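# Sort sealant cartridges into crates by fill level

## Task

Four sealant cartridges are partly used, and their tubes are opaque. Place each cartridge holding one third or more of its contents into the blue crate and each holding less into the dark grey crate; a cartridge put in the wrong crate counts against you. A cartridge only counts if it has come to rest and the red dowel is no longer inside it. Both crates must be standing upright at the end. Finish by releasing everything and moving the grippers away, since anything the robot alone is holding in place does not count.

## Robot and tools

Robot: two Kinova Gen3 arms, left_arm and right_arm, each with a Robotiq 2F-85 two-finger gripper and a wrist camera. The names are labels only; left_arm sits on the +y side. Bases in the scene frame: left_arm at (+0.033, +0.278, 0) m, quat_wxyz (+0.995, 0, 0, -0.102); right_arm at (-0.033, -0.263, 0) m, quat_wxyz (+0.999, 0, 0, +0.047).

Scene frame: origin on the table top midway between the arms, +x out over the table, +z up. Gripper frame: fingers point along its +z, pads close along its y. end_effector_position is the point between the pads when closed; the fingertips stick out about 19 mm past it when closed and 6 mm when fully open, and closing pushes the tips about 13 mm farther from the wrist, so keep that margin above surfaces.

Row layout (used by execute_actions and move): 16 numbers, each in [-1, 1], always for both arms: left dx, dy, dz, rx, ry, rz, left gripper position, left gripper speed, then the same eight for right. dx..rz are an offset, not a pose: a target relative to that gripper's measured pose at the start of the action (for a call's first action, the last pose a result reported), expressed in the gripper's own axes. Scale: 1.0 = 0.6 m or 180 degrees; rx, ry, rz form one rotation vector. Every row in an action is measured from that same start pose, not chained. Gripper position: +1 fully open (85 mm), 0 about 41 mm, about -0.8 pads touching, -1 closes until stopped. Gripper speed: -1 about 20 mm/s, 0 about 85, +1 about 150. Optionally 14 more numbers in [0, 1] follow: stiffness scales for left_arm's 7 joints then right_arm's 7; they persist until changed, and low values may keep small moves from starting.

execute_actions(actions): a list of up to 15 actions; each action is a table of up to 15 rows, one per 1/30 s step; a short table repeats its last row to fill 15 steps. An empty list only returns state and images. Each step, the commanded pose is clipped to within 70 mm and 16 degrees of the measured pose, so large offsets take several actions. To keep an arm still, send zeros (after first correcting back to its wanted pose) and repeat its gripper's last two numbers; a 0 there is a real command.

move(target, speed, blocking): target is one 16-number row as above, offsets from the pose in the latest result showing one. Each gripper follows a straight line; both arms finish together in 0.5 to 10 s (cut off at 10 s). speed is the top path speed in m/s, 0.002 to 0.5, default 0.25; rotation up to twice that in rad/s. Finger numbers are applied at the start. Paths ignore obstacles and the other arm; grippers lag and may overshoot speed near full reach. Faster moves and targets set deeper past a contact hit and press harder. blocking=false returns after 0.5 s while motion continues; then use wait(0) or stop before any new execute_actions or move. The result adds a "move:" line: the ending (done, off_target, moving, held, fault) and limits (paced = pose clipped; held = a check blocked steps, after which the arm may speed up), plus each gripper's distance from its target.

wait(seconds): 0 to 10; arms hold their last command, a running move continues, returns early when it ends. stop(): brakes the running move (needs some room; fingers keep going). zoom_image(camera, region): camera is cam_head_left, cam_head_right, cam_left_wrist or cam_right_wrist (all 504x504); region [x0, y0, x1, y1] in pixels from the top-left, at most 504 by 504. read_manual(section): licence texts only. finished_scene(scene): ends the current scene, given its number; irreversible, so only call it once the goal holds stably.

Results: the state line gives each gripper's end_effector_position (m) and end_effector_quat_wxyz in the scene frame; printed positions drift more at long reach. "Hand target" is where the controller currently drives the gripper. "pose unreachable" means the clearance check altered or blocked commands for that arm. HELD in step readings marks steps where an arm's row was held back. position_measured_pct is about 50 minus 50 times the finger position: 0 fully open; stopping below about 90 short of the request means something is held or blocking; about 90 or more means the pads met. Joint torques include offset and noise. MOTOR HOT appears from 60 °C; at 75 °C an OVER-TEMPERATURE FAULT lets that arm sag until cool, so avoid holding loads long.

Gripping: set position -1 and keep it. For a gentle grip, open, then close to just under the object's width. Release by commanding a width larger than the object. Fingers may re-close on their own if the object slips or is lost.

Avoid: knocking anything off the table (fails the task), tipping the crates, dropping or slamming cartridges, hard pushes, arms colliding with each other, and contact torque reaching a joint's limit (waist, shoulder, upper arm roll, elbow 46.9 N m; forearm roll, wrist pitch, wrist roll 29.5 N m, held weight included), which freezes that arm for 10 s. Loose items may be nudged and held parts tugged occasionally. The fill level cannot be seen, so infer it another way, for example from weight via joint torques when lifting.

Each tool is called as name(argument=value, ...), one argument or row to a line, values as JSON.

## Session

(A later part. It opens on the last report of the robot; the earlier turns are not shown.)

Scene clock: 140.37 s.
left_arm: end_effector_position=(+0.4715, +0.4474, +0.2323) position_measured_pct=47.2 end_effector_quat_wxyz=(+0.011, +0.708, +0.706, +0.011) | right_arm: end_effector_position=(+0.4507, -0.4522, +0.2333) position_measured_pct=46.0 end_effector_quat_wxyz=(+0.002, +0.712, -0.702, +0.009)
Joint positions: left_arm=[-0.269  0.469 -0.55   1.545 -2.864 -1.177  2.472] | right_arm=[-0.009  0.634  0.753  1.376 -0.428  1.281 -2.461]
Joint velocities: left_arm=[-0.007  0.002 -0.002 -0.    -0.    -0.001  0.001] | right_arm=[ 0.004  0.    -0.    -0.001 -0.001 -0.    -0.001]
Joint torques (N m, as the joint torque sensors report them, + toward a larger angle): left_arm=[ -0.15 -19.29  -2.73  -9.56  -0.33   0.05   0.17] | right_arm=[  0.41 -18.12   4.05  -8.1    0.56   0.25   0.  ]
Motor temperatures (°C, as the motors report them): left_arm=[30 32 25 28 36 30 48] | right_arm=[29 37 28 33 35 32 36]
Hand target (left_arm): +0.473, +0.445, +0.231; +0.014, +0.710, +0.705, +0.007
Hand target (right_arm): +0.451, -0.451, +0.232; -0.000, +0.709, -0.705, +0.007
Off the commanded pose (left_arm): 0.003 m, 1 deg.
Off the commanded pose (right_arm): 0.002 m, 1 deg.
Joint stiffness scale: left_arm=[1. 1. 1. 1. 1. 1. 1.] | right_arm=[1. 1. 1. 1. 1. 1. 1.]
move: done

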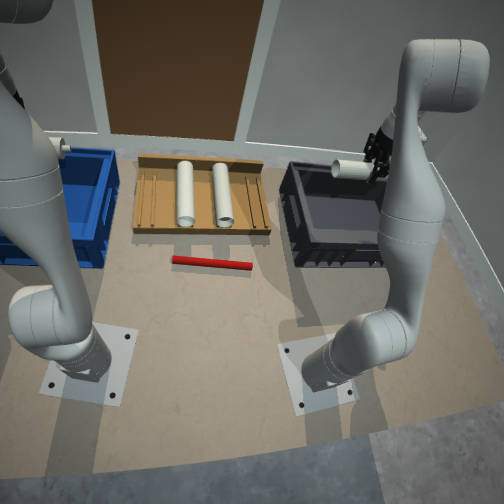

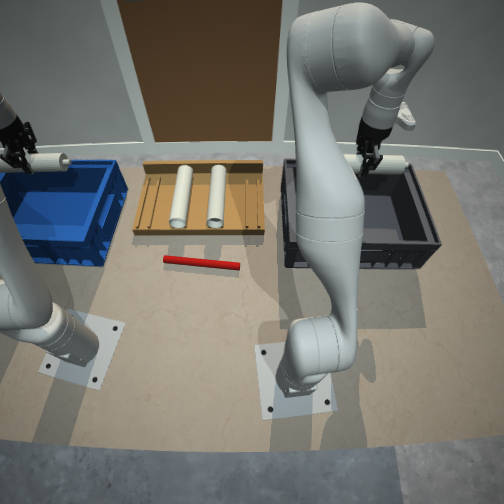

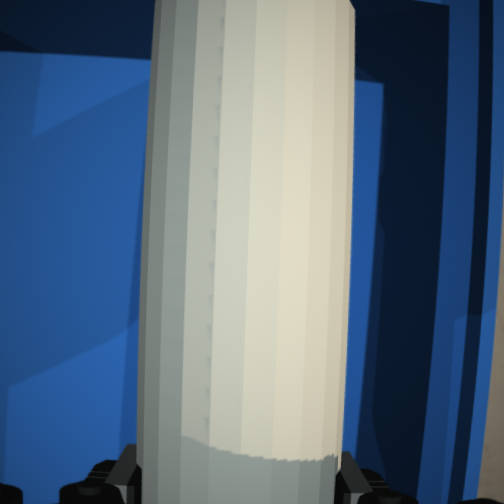

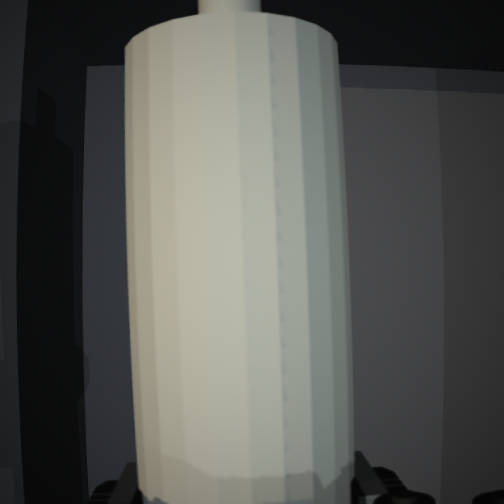

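move(
  target=[0, -0.02, 0.29, 0, 0, 0, -1, 0.5, 0, 0, 0.293, 0, 0, 0, -1, 0.5],
  speed=0.2,
)

execute_actions(
  actions=[
    [[0,0,0,0,0,0,0.4,0.5,0,0,0,0,0,0,0.4,0.5]],
    [[0,0,0,0,0,0,0.4,0.5,0,0,0,0,0,0,0.4,0.5]],
  ],
)

move(
  target=[0, 0, -0.29, 0, 0, 0, 0.4, 0.5, 0, 0, -0.29, 0, 0, 0, 0.4, 0.5],
  speed=0.25,
)

Scene clock: 154.40 s.
left_arm: end_effector_position=(+0.4646, +0.4494, +0.0608) position_measured_pct=47.2 end_effector_quat_wxyz=(+0.009, +0.707, +0.707, +0.012) | right_arm: end_effector_position=(+0.4524, -0.4555, +0.0602) position_measured_pct=46.0 end_effector_quat_wxyz=(+0.004, +0.713, -0.701, +0.010)
Joint positions: left_arm=[-0.347  0.699 -0.445  1.794 -2.691 -0.72   2.308] | right_arm=[ 0.062  0.846  0.604  1.591 -0.57   0.869 -2.343]
Joint velocities: left_arm=[-0.007  0.003  0.006 -0.     0.     0.    -0.   ] | right_arm=[ 0.005  0.002 -0.004 -0.001 -0.    -0.     0.   ]
Joint torques (N m, as the joint torque sensors report them, + toward a larger angle): left_arm=[ -0.28 -21.06  -3.2   -6.76  -0.15   0.14   0.3 ] | right_arm=[  1.23 -20.3    4.75  -5.94   0.4   -0.37   0.45]
Motor temperatures (°C, as the motors report them): left_arm=[30 32 25 28 36 30 48] | right_arm=[29 37 28 33 35 32 36]
Hand target (left_arm): +0.465, +0.448, +0.058; +0.011, +0.707, +0.707, +0.011
Hand target (right_arm): +0.452, -0.455, +0.057; +0.002, +0.712, -0.702, +0.009
Off the commanded pose (left_arm): 0.004 m, 0 deg.
Off the commanded pose (right_arm): 0.003 m, 0 deg.
Joint stiffness scale: left_arm=[1. 1. 1. 1. 1. 1. 1.] | right_arm=[1. 1. 1. 1. 1. 1. 1.]
move: off_target (left_arm)

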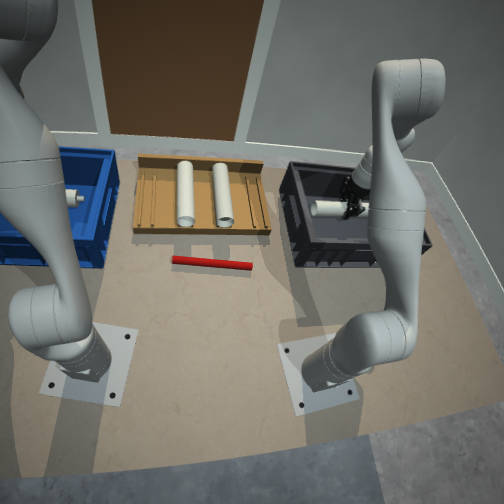

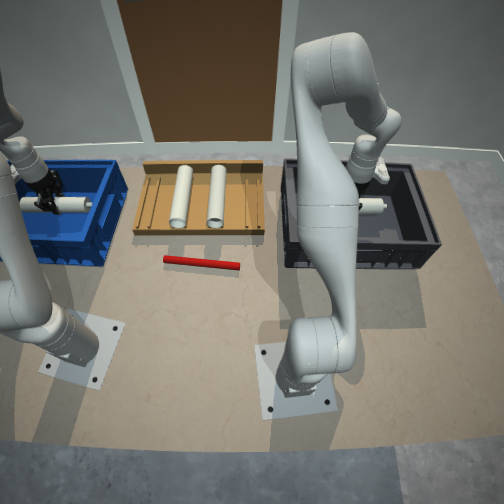

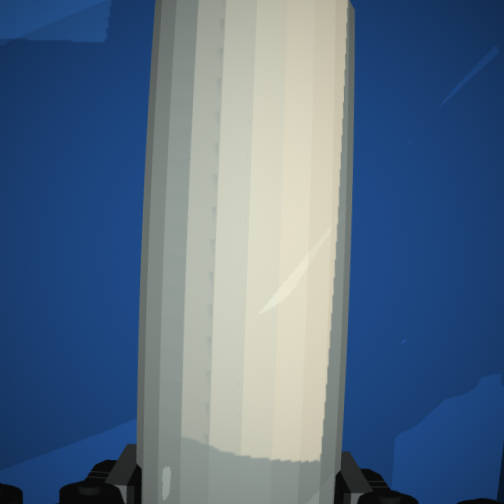

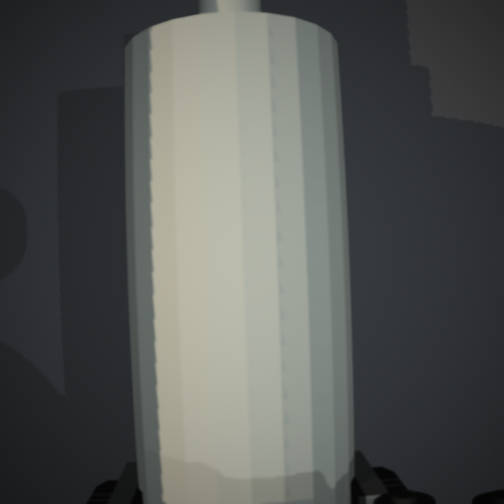

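Scene clock: 155.40 s.
left_arm: end_effector_position=(+0.4646, +0.4494, +0.0608) position_measured_pct=29.8 end_effector_quat_wxyz=(+0.009, +0.707, +0.707, +0.012) | right_arm: end_effector_position=(+0.4523, -0.4555, +0.0602) position_measured_pct=29.8 end_effector_quat_wxyz=(+0.004, +0.713, -0.701, +0.010)
Joint positions: left_arm=[-0.347  0.699 -0.445  1.794 -2.691 -0.72   2.308] | right_arm=[ 0.062  0.846  0.604  1.591 -0.57   0.869 -2.343]
Joint velocities: left_arm=[-0.001 -0.001 -0.003  0.     0.    -0.001  0.   ] | right_arm=[-0.     0.001 -0.     0.001 -0.     0.     0.001]
Joint torques (N m, as the joint torque sensors report them, + toward a larger angle): left_arm=[ -0.26 -18.75  -2.84  -5.59  -0.15   0.08   0.12] | right_arm=[  0.54 -18.96   5.34  -5.42   0.09   0.02   0.48]
Motor temperatures (°C, as the motors report them): left_arm=[30 32 25 28 36 30 48] | right_arm=[29 37 28 33 35 32 36]
Hand target (left_arm): +0.465, +0.449, +0.061; +0.009, +0.707, +0.707, +0.012
Hand target (right_arm): +0.452, -0.455, +0.060; +0.004, +0.713, -0.701, +0.010
Off the commanded pose (left_arm): 0.000 m, 0 deg.
Off the commanded pose (right_arm): 0.000 m, 0 deg.
Joint stiffness scale: left_arm=[1. 1. 1. 1. 1. 1. 1.] | right_arm=[1. 1. 1. 1. 1. 1. 1.]
Step readings (end_effector_position; steps 1 to 15: 1st action; 16 to 30: 2nd action):
0: left_arm (+0.4646, +0.4494, +0.0608) | right_arm (+0.4524, -0.4555, +0.0602)
1: left_arm (+0.4646, +0.4494, +0.0608) | right_arm (+0.4523, -0.4555, +0.0602)
2: left_arm (+0.4646, +0.4494, +0.0608) | right_arm (+0.4523, -0.4555, +0.0602)
4: left_arm (+0.4646, +0.4494, +0.0608) | right_arm (+0.4523, -0.4555, +0.0602)
8: left_arm (+0.4646, +0.4494, +0.0608) | right_arm (+0.4523, -0.4555, +0.0602)
15: left_arm (+0.4646, +0.4494, +0.0608) | right_arm (+0.4523, -0.4555, +0.0602)
16: left_arm (+0.4646, +0.4494, +0.0608) | right_arm (+0.4523, -0.4555, +0.0602)
17: left_arm (+0.4646, +0.4494, +0.0608) | right_arm (+0.4523, -0.4555, +0.0602)
19: left_arm (+0.4646, +0.4494, +0.0608) | right_arm (+0.4523, -0.4555, +0.0602)
23: left_arm (+0.4646, +0.4494, +0.0608) | right_arm (+0.4523, -0.4555, +0.0602)
30: end_effector_position above

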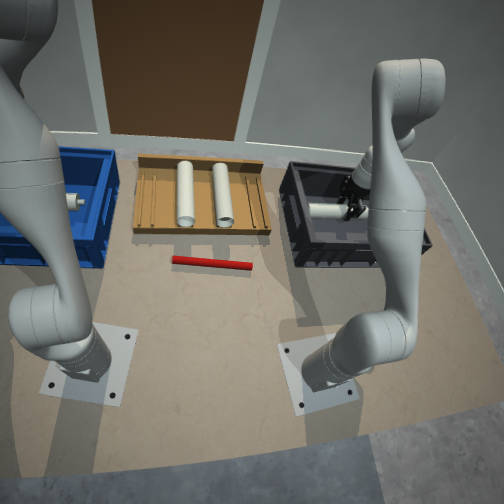

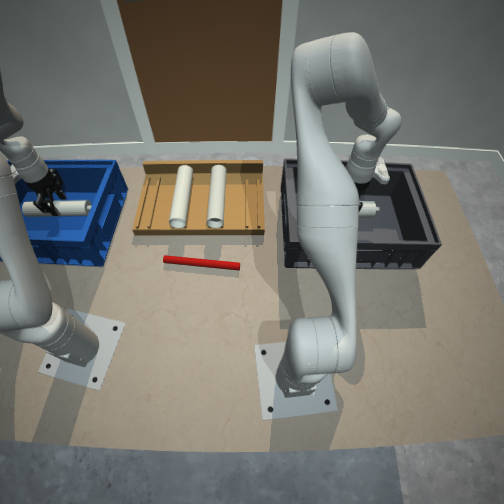

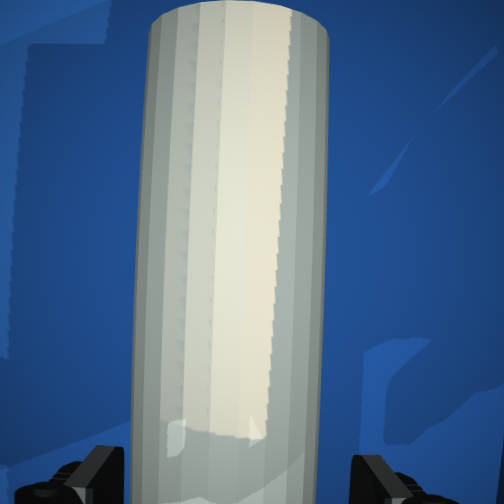

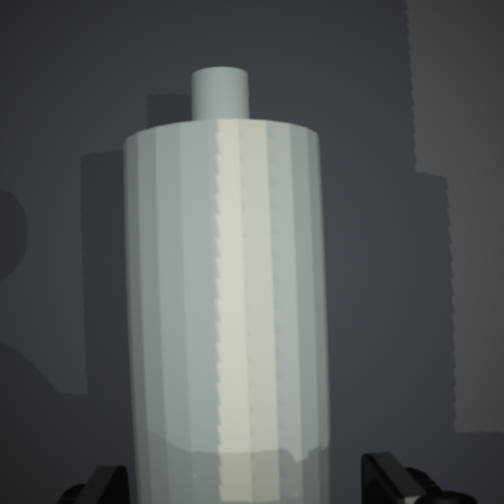

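Scene clock: 156.63 s.
left_arm: end_effector_position=(+0.4611, +0.4461, +0.2318) position_measured_pct=29.8 end_effector_quat_wxyz=(+0.013, +0.709, +0.705, +0.010) | right_arm: end_effector_position=(+0.4520, -0.4511, +0.2313) position_measured_pct=29.8 end_effector_quat_wxyz=(+0.001, +0.713, -0.701, +0.009)
Joint positions: left_arm=[-0.271  0.446 -0.548  1.582 -2.871 -1.16   2.462] | right_arm=[-0.006  0.636  0.745  1.377 -0.428  1.276 -2.46 ]
Joint velocities: left_arm=[ 0.002 -0.004  0.    -0.001 -0.    -0.    -0.   ] | right_arm=[-0.003 -0.     0.005  0.001  0.001  0.002  0.002]
Joint torques (N m, as the joint torque sensors report them, + toward a larger angle): left_arm=[ -0.14 -16.39  -2.41  -8.02  -0.37   0.33   0.28] | right_arm=[  0.19 -17.35   3.85  -7.78   0.3    0.16   0.11]
Motor temperatures (°C, as the motors report them): left_arm=[30 32 25 28 36 30 48] | right_arm=[29 37 28 33 35 32 36]
Hand target (left_arm): +0.460, +0.448, +0.234; +0.010, +0.708, +0.706, +0.012
Hand target (right_arm): +0.451, -0.452, +0.234; +0.003, +0.713, -0.702, +0.010
Off the commanded pose (left_arm): 0.004 m, 1 deg.
Off the commanded pose (right_arm): 0.003 m, 0 deg.
Joint stiffness scale: left_arm=[1. 1. 1. 1. 1. 1. 1.] | right_arm=[1. 1. 1. 1. 1. 1. 1.]
move: off_target (left_arm)

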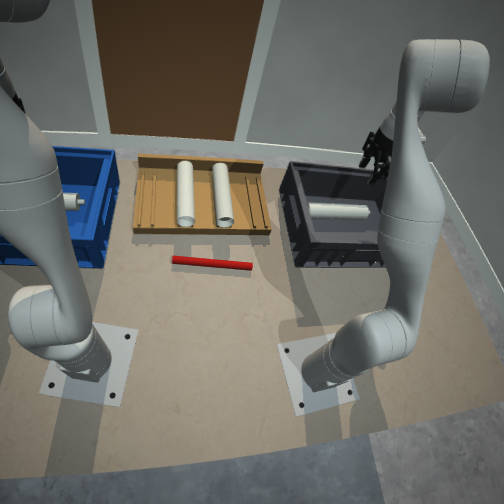

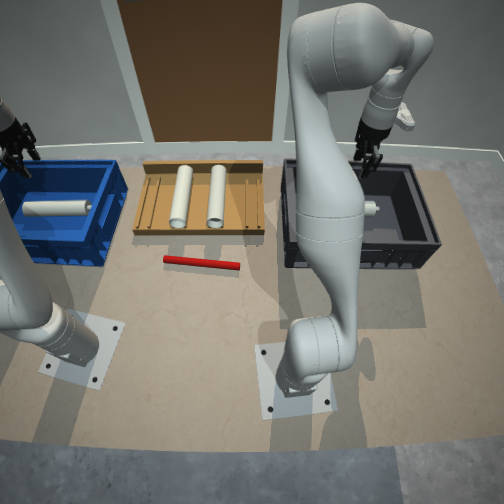

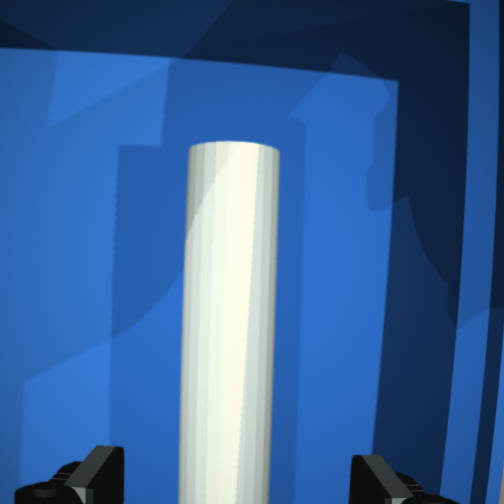

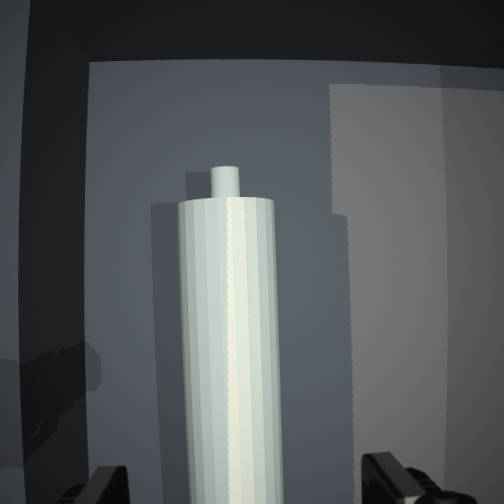

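move(
  target=[-0.835, 0.065, 0.153, 0, 0, -0.5, 1, 0.5, -0.2, -0.067, -0.033, 0, 0, -0.5, 1, 0.5],
  speed=0.4,
)

Scene clock: 167.23 s.
left_arm: end_effector_position=(+0.4999, -0.0554, +0.1431) position_measured_pct=0.0 end_effector_quat_wxyz=(+0.017, +0.004, +1.000, -0.005) | right_arm: end_effector_position=(+0.4902, -0.3300, +0.2478) position_measured_pct=0.0 end_effector_quat_wxyz=(+0.004, +1.000, +0.003, +0.006)
Joint positions: left_arm=[ 0.664  0.789 -0.548  1.292 -2.728 -1.137  4.998] | right_arm=[-0.062  0.575  0.407  1.303 -0.221  1.294 -1.314]
Joint velocities: left_arm=[ 0.002  0.005  0.001 -0.002 -0.    -0.001  0.   ] | right_arm=[-0.001  0.001 -0.    -0.    -0.001 -0.    -0.001]
Joint torques (N m, as the joint torque sensors report them, + toward a larger angle): left_arm=[ -0.29 -22.62  -3.68  -7.76  -0.26  -0.06   0.18] | right_arm=[  0.45 -18.31   2.88  -8.53   0.19   0.1    0.3 ]
Motor temperatures (°C, as the motors report them): left_arm=[30 33 25 28 36 30 48] | right_arm=[29 37 28 33 35 32 36]
Hand target (left_arm): +0.499, -0.055, +0.142; +0.015, +0.003, +1.000, -0.002
Hand target (right_arm): +0.490, -0.330, +0.250; +0.006, +1.000, +0.009, +0.006
Off the commanded pose (left_arm): 0.001 m, 0 deg.
Off the commanded pose (right_arm): 0.002 m, 1 deg.
Joint stiffness scale: left_arm=[1. 1. 1. 1. 1. 1. 1.] | right_arm=[1. 1. 1. 1. 1. 1. 1.]
move: done

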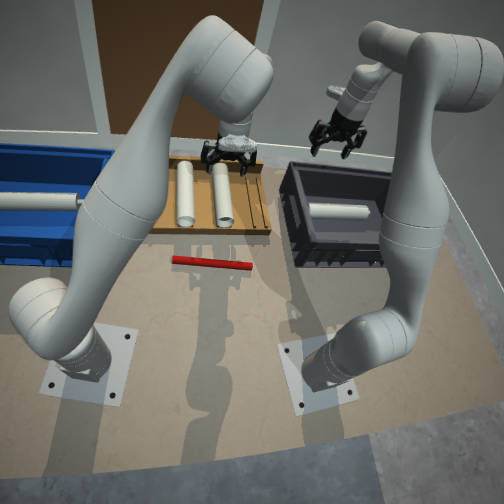

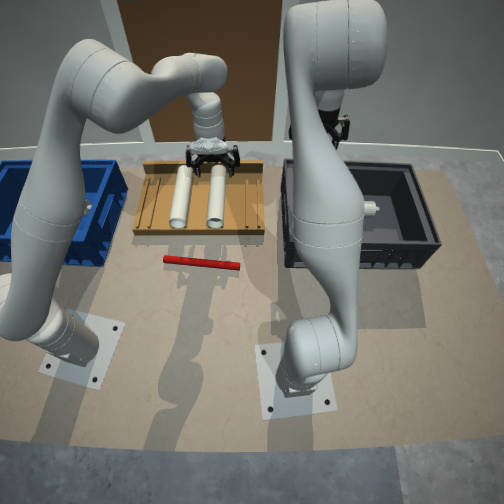

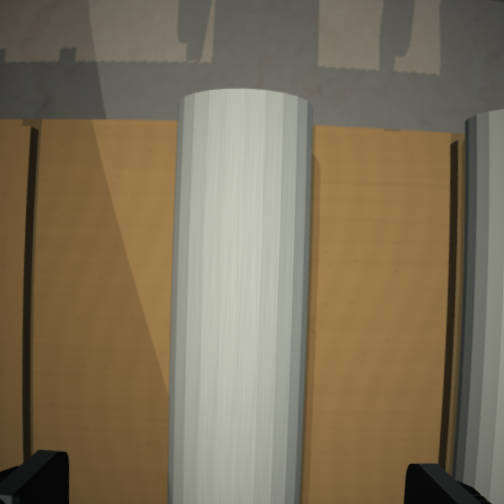

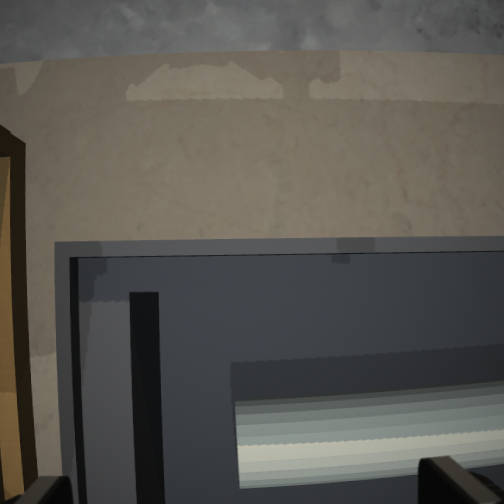

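Well aligned. Descend, grip, lift.

move(
  target=[0, 0, 0.137, 0, 0, 0, 1, 0.5, 0, 0, 0, 0, 0, 0, 1, 0.5],
  speed=0.15,
)

execute_actions(
  actions=[
    [[0,0,0,0,0,0,-1,0.5,0,0,0,0,0,0,1,0.5]],
    [[0,0,0,0,0,0,-1,0.5,0,0,0,0,0,0,1,0.5]],
  ],
)

move(
  target=[0, 0, -0.28, 0, 0, 0, -1, 0.5, 0, 0, 0, 0, 0, 0, 1, 0.5],
  speed=0.25,
)

Scene clock: 176.37 s.
left_arm: end_effector_position=(+0.5038, -0.0550, +0.0643) position_measured_pct=0.0 end_effector_quat_wxyz=(+0.018, +0.003, +1.000, -0.003) | right_arm: end_effector_position=(+0.4902, -0.3299, +0.2478) position_measured_pct=0.0 end_effector_quat_wxyz=(+0.004, +1.000, +0.003, +0.006)
Joint positions: left_arm=[ 0.644  0.892 -0.502  1.361 -2.685 -0.967  4.965] | right_arm=[-0.062  0.575  0.407  1.303 -0.221  1.294 -1.314]
Joint velocities: left_arm=[-0.003  0.003  0.003  0.    -0.     0.001  0.   ] | right_arm=[ 0.001  0.001 -0.    -0.001 -0.001 -0.001 -0.001]
Joint torques (N m, as the joint torque sensors report them, + toward a larger angle): left_arm=[ -0.05 -23.72  -3.24  -7.42  -0.13  -0.02   0.17] | right_arm=[  0.39 -17.94   2.52  -8.16   0.41   0.04   0.13]
Motor temperatures (°C, as the motors report them): left_arm=[30 33 25 28 36 30 48] | right_arm=[29 37 28 33 35 32 36]
Hand target (left_arm): +0.503, -0.056, +0.061; +0.017, +0.003, +1.000, -0.005
Hand target (right_arm): +0.490, -0.330, +0.248; +0.004, +1.000, +0.003, +0.006
Off the commanded pose (left_arm): 0.004 m, 0 deg.
Off the commanded pose (right_arm): 0.000 m, 0 deg.
Joint stiffness scale: left_arm=[1. 1. 1. 1. 1. 1. 1.] | right_arm=[1. 1. 1. 1. 1. 1. 1.]
move: off_target (left_arm)

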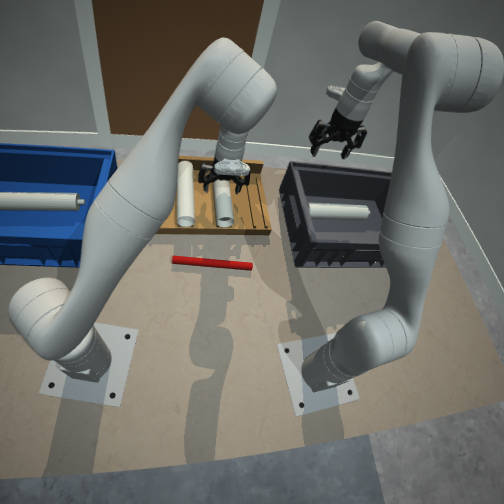

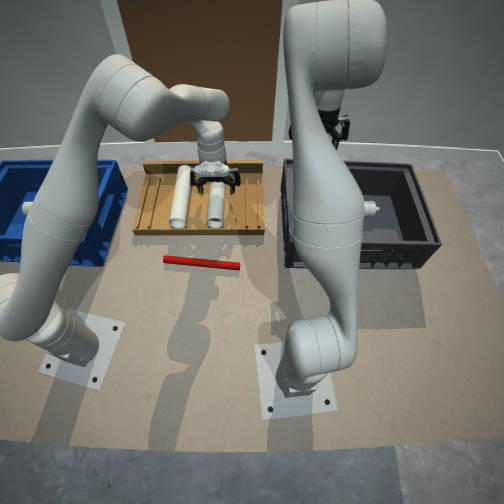

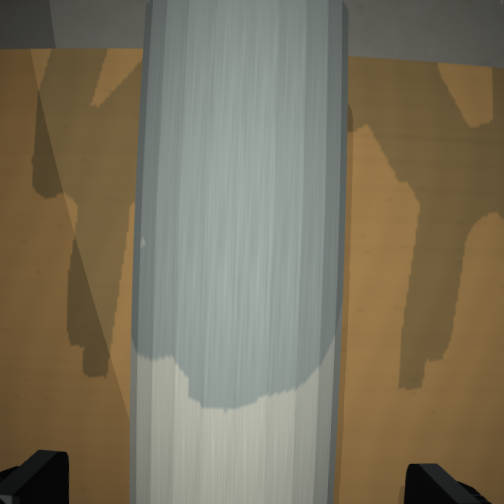

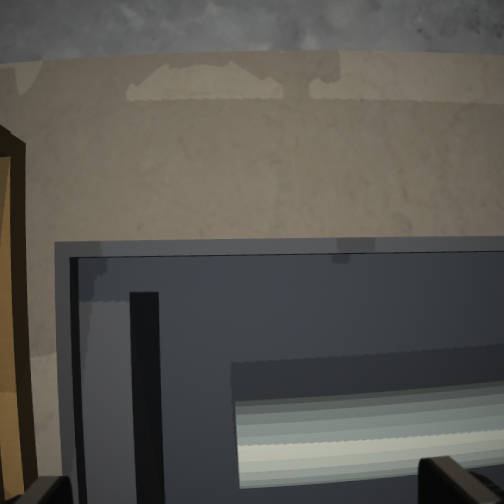

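Scene clock: 177.37 s.
left_arm: end_effector_position=(+0.5041, -0.0560, +0.0654) position_measured_pct=47.6 end_effector_quat_wxyz=(+0.019, +0.004, +1.000, -0.004) | right_arm: end_effector_position=(+0.4902, -0.3299, +0.2478) position_measured_pct=0.0 end_effector_quat_wxyz=(+0.004, +1.000, +0.003, +0.006)
Joint positions: left_arm=[ 0.644  0.891 -0.502  1.36  -2.685 -0.967  4.965] | right_arm=[-0.062  0.575  0.407  1.303 -0.221  1.294 -1.314]
Joint velocities: left_arm=[-0. -0.  0.  0.  0.  0. -0.] | right_arm=[-0.     0.    -0.     0.    -0.     0.001  0.001]
Joint torques (N m, as the joint torque sensors report them, + toward a larger angle): left_arm=[ -2.29 -20.4   -4.93  -5.79  -0.94   0.36   0.05] | right_arm=[  0.27 -18.33   2.32  -8.49   0.21  -0.09   0.04]
Motor temperatures (°C, as the motors report them): left_arm=[30 33 25 28 36 30 48] | right_arm=[29 37 28 33 35 32 36]
Hand target (left_arm): +0.504, -0.056, +0.065; +0.019, +0.004, +1.000, -0.004
Hand target (right_arm): +0.490, -0.330, +0.248; +0.004, +1.000, +0.003, +0.006
Off the commanded pose (left_arm): 0.000 m, 0 deg.
Off the commanded pose (right_arm): 0.000 m, 0 deg.
Joint stiffness scale: left_arm=[1. 1. 1. 1. 1. 1. 1.] | right_arm=[1. 1. 1. 1. 1. 1. 1.]
Step readings (end_effector_position; steps 1 to 15: 1st action; 16 to 30: 2nd action):
0: left_arm (+0.5038, -0.0550, +0.0643) | right_arm (+0.4902, -0.3299, +0.2478)
1: left_arm (+0.5038, -0.0550, +0.0643) | right_arm (+0.4902, -0.3299, +0.2478)
2: left_arm (+0.5038, -0.0550, +0.0643) | right_arm (+0.4902, -0.3299, +0.2478)
4: left_arm (+0.5038, -0.0550, +0.0643) | right_arm (+0.4902, -0.3299, +0.2478)
8: left_arm (+0.5038, -0.0550, +0.0643) | right_arm (+0.4902, -0.3299, +0.2478)
15: left_arm (+0.5041, -0.0559, +0.0653) | right_arm (+0.4902, -0.3299, +0.2478)
16: left_arm (+0.5041, -0.0560, +0.0654) | right_arm (+0.4902, -0.3299, +0.2478)
17: left_arm (+0.5041, -0.0560, +0.0654) | right_arm (+0.4902, -0.3299, +0.2478)
19: left_arm (+0.5041, -0.0560, +0.0654) | right_arm (+0.4902, -0.3299, +0.2478)
23: left_arm (+0.5041, -0.0560, +0.0654) | right_arm (+0.4902, -0.3299, +0.2478)
30: end_effector_position above

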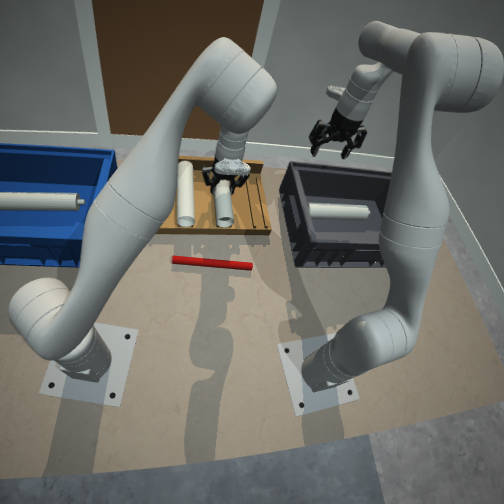

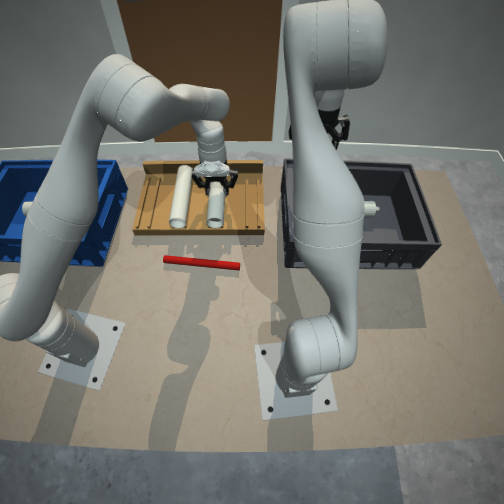

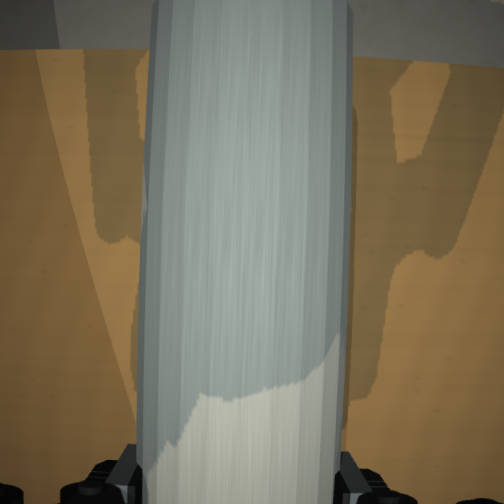

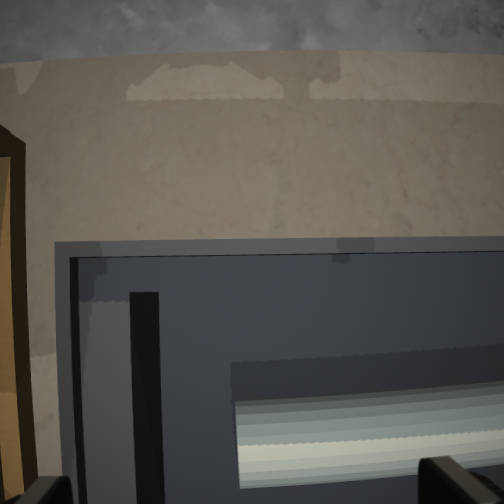

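Scene clock: 178.57 s.
left_arm: end_effector_position=(+0.4966, -0.0572, +0.2299) position_measured_pct=47.6 end_effector_quat_wxyz=(+0.017, +0.006, +1.000, -0.007) | right_arm: end_effector_position=(+0.4902, -0.3299, +0.2478) position_measured_pct=0.0 end_effector_quat_wxyz=(+0.004, +1.000, +0.003, +0.006)
Joint positions: left_arm=[ 0.666  0.704 -0.57   1.155 -2.775 -1.342  5.043] | right_arm=[-0.062  0.575  0.407  1.303 -0.221  1.294 -1.314]
Joint velocities: left_arm=[ 0.     0.001 -0.002 -0.001 -0.    -0.     0.   ] | right_arm=[-0.     0.001  0.    -0.001 -0.001 -0.002  0.002]
Joint torques (N m, as the joint torque sensors report them, + toward a larger angle): left_arm=[ -0.16 -24.3   -3.88 -10.04   0.05  -0.05   0.15] | right_arm=[  1.02 -18.62   1.78  -8.53   0.35  -0.03   0.44]
Motor temperatures (°C, as the motors report them): left_arm=[30 33 25 28 36 30 48] | right_arm=[29 37 28 33 35 32 36]
Hand target (left_arm): +0.497, -0.055, +0.233; +0.019, +0.004, +1.000, -0.004
Hand target (right_arm): +0.490, -0.330, +0.248; +0.004, +1.000, +0.003, +0.006
Off the commanded pose (left_arm): 0.004 m, 1 deg.
Off the commanded pose (right_arm): 0.000 m, 0 deg.
Joint stiffness scale: left_arm=[1. 1. 1. 1. 1. 1. 1.] | right_arm=[1. 1. 1. 1. 1. 1. 1.]
move: off_target (left_arm)

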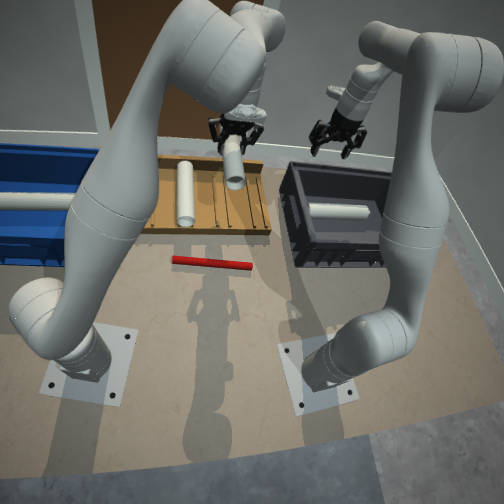

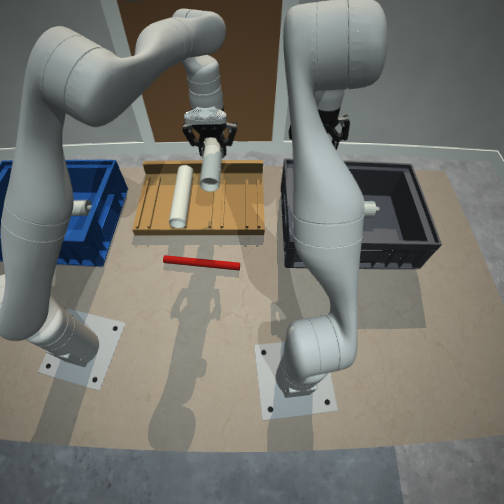

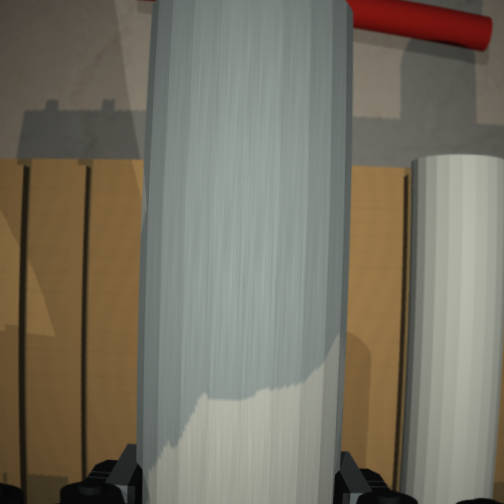

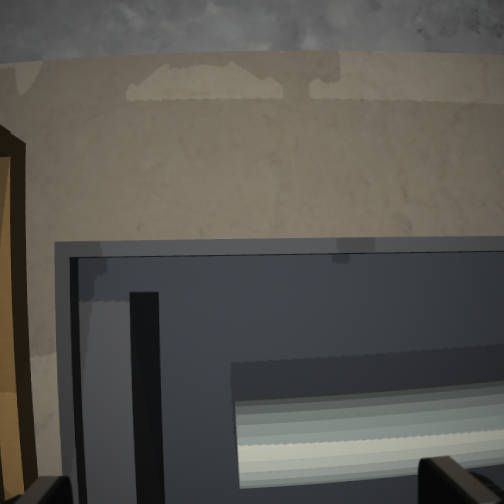

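move(
  target=[0.21, 0.84, -0.008, 0, 0, 0.5, -1, 0.5, 0.005, -0.637, 0.18, 0, 0, 0, 1, 0.5],
  speed=0.4,
)

Scene clock: 188.93 s.
left_arm: end_effector_position=(+0.3767, +0.4489, +0.2244) position_measured_pct=47.6 end_effector_quat_wxyz=(+0.016, +0.711, +0.703, +0.010) | right_arm: end_effector_position=(+0.4941, +0.0489, +0.1388) position_measured_pct=0.0 end_effector_quat_wxyz=(+0.004, +1.000, +0.005, +0.010)
Joint positions: left_arm=[-0.217  0.304 -0.681  1.834 -2.89  -1.059  2.34 ] | right_arm=[-0.623  0.862  0.293  1.102 -0.221  1.194 -2.005]
Joint velocities: left_arm=[-0.01   0.     0.001 -0.     0.    -0.001  0.001] | right_arm=[-0.    -0.     0.     0.001  0.001 -0.002  0.   ]
Joint torques (N m, as the joint torque sensors report them, + toward a larger angle): left_arm=[ -0.27 -14.6   -2.56  -9.43  -0.1    0.24   0.26] | right_arm=[  0.11 -22.88   2.52  -7.76   0.18   0.08   0.4 ]
Motor temperatures (°C, as the motors report them): left_arm=[30 33 25 28 36 30 48] | right_arm=[29 37 28 33 35 32 36]
Hand target (left_arm): +0.378, +0.448, +0.224; +0.018, +0.711, +0.703, +0.008
Hand target (right_arm): +0.491, +0.053, +0.137; +0.002, +1.000, +0.003, +0.006
Off the commanded pose (left_arm): 0.001 m, 0 deg.
Off the commanded pose (right_arm): 0.004 m, 0 deg.
Joint stiffness scale: left_arm=[1. 1. 1. 1. 1. 1. 1.] | right_arm=[1. 1. 1. 1. 1. 1. 1.]
move: off_target (right_arm); limits=paced

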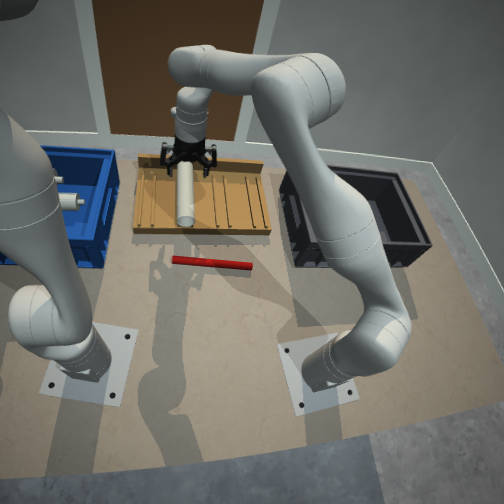

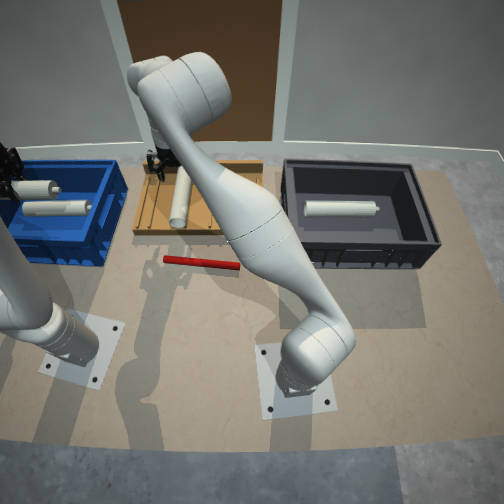

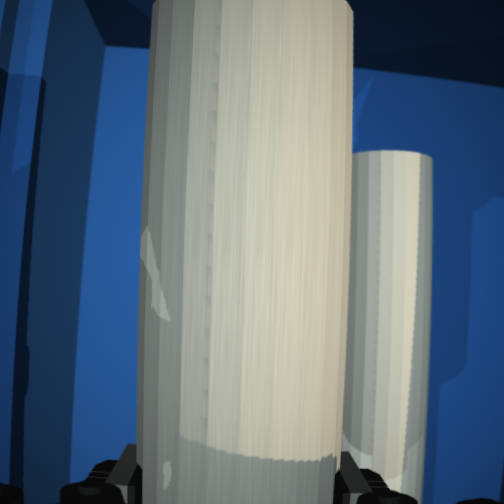

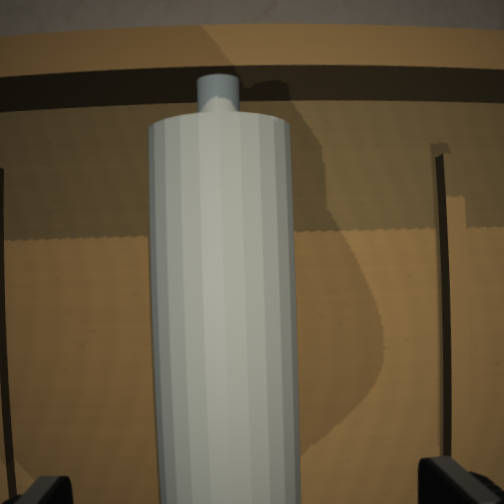

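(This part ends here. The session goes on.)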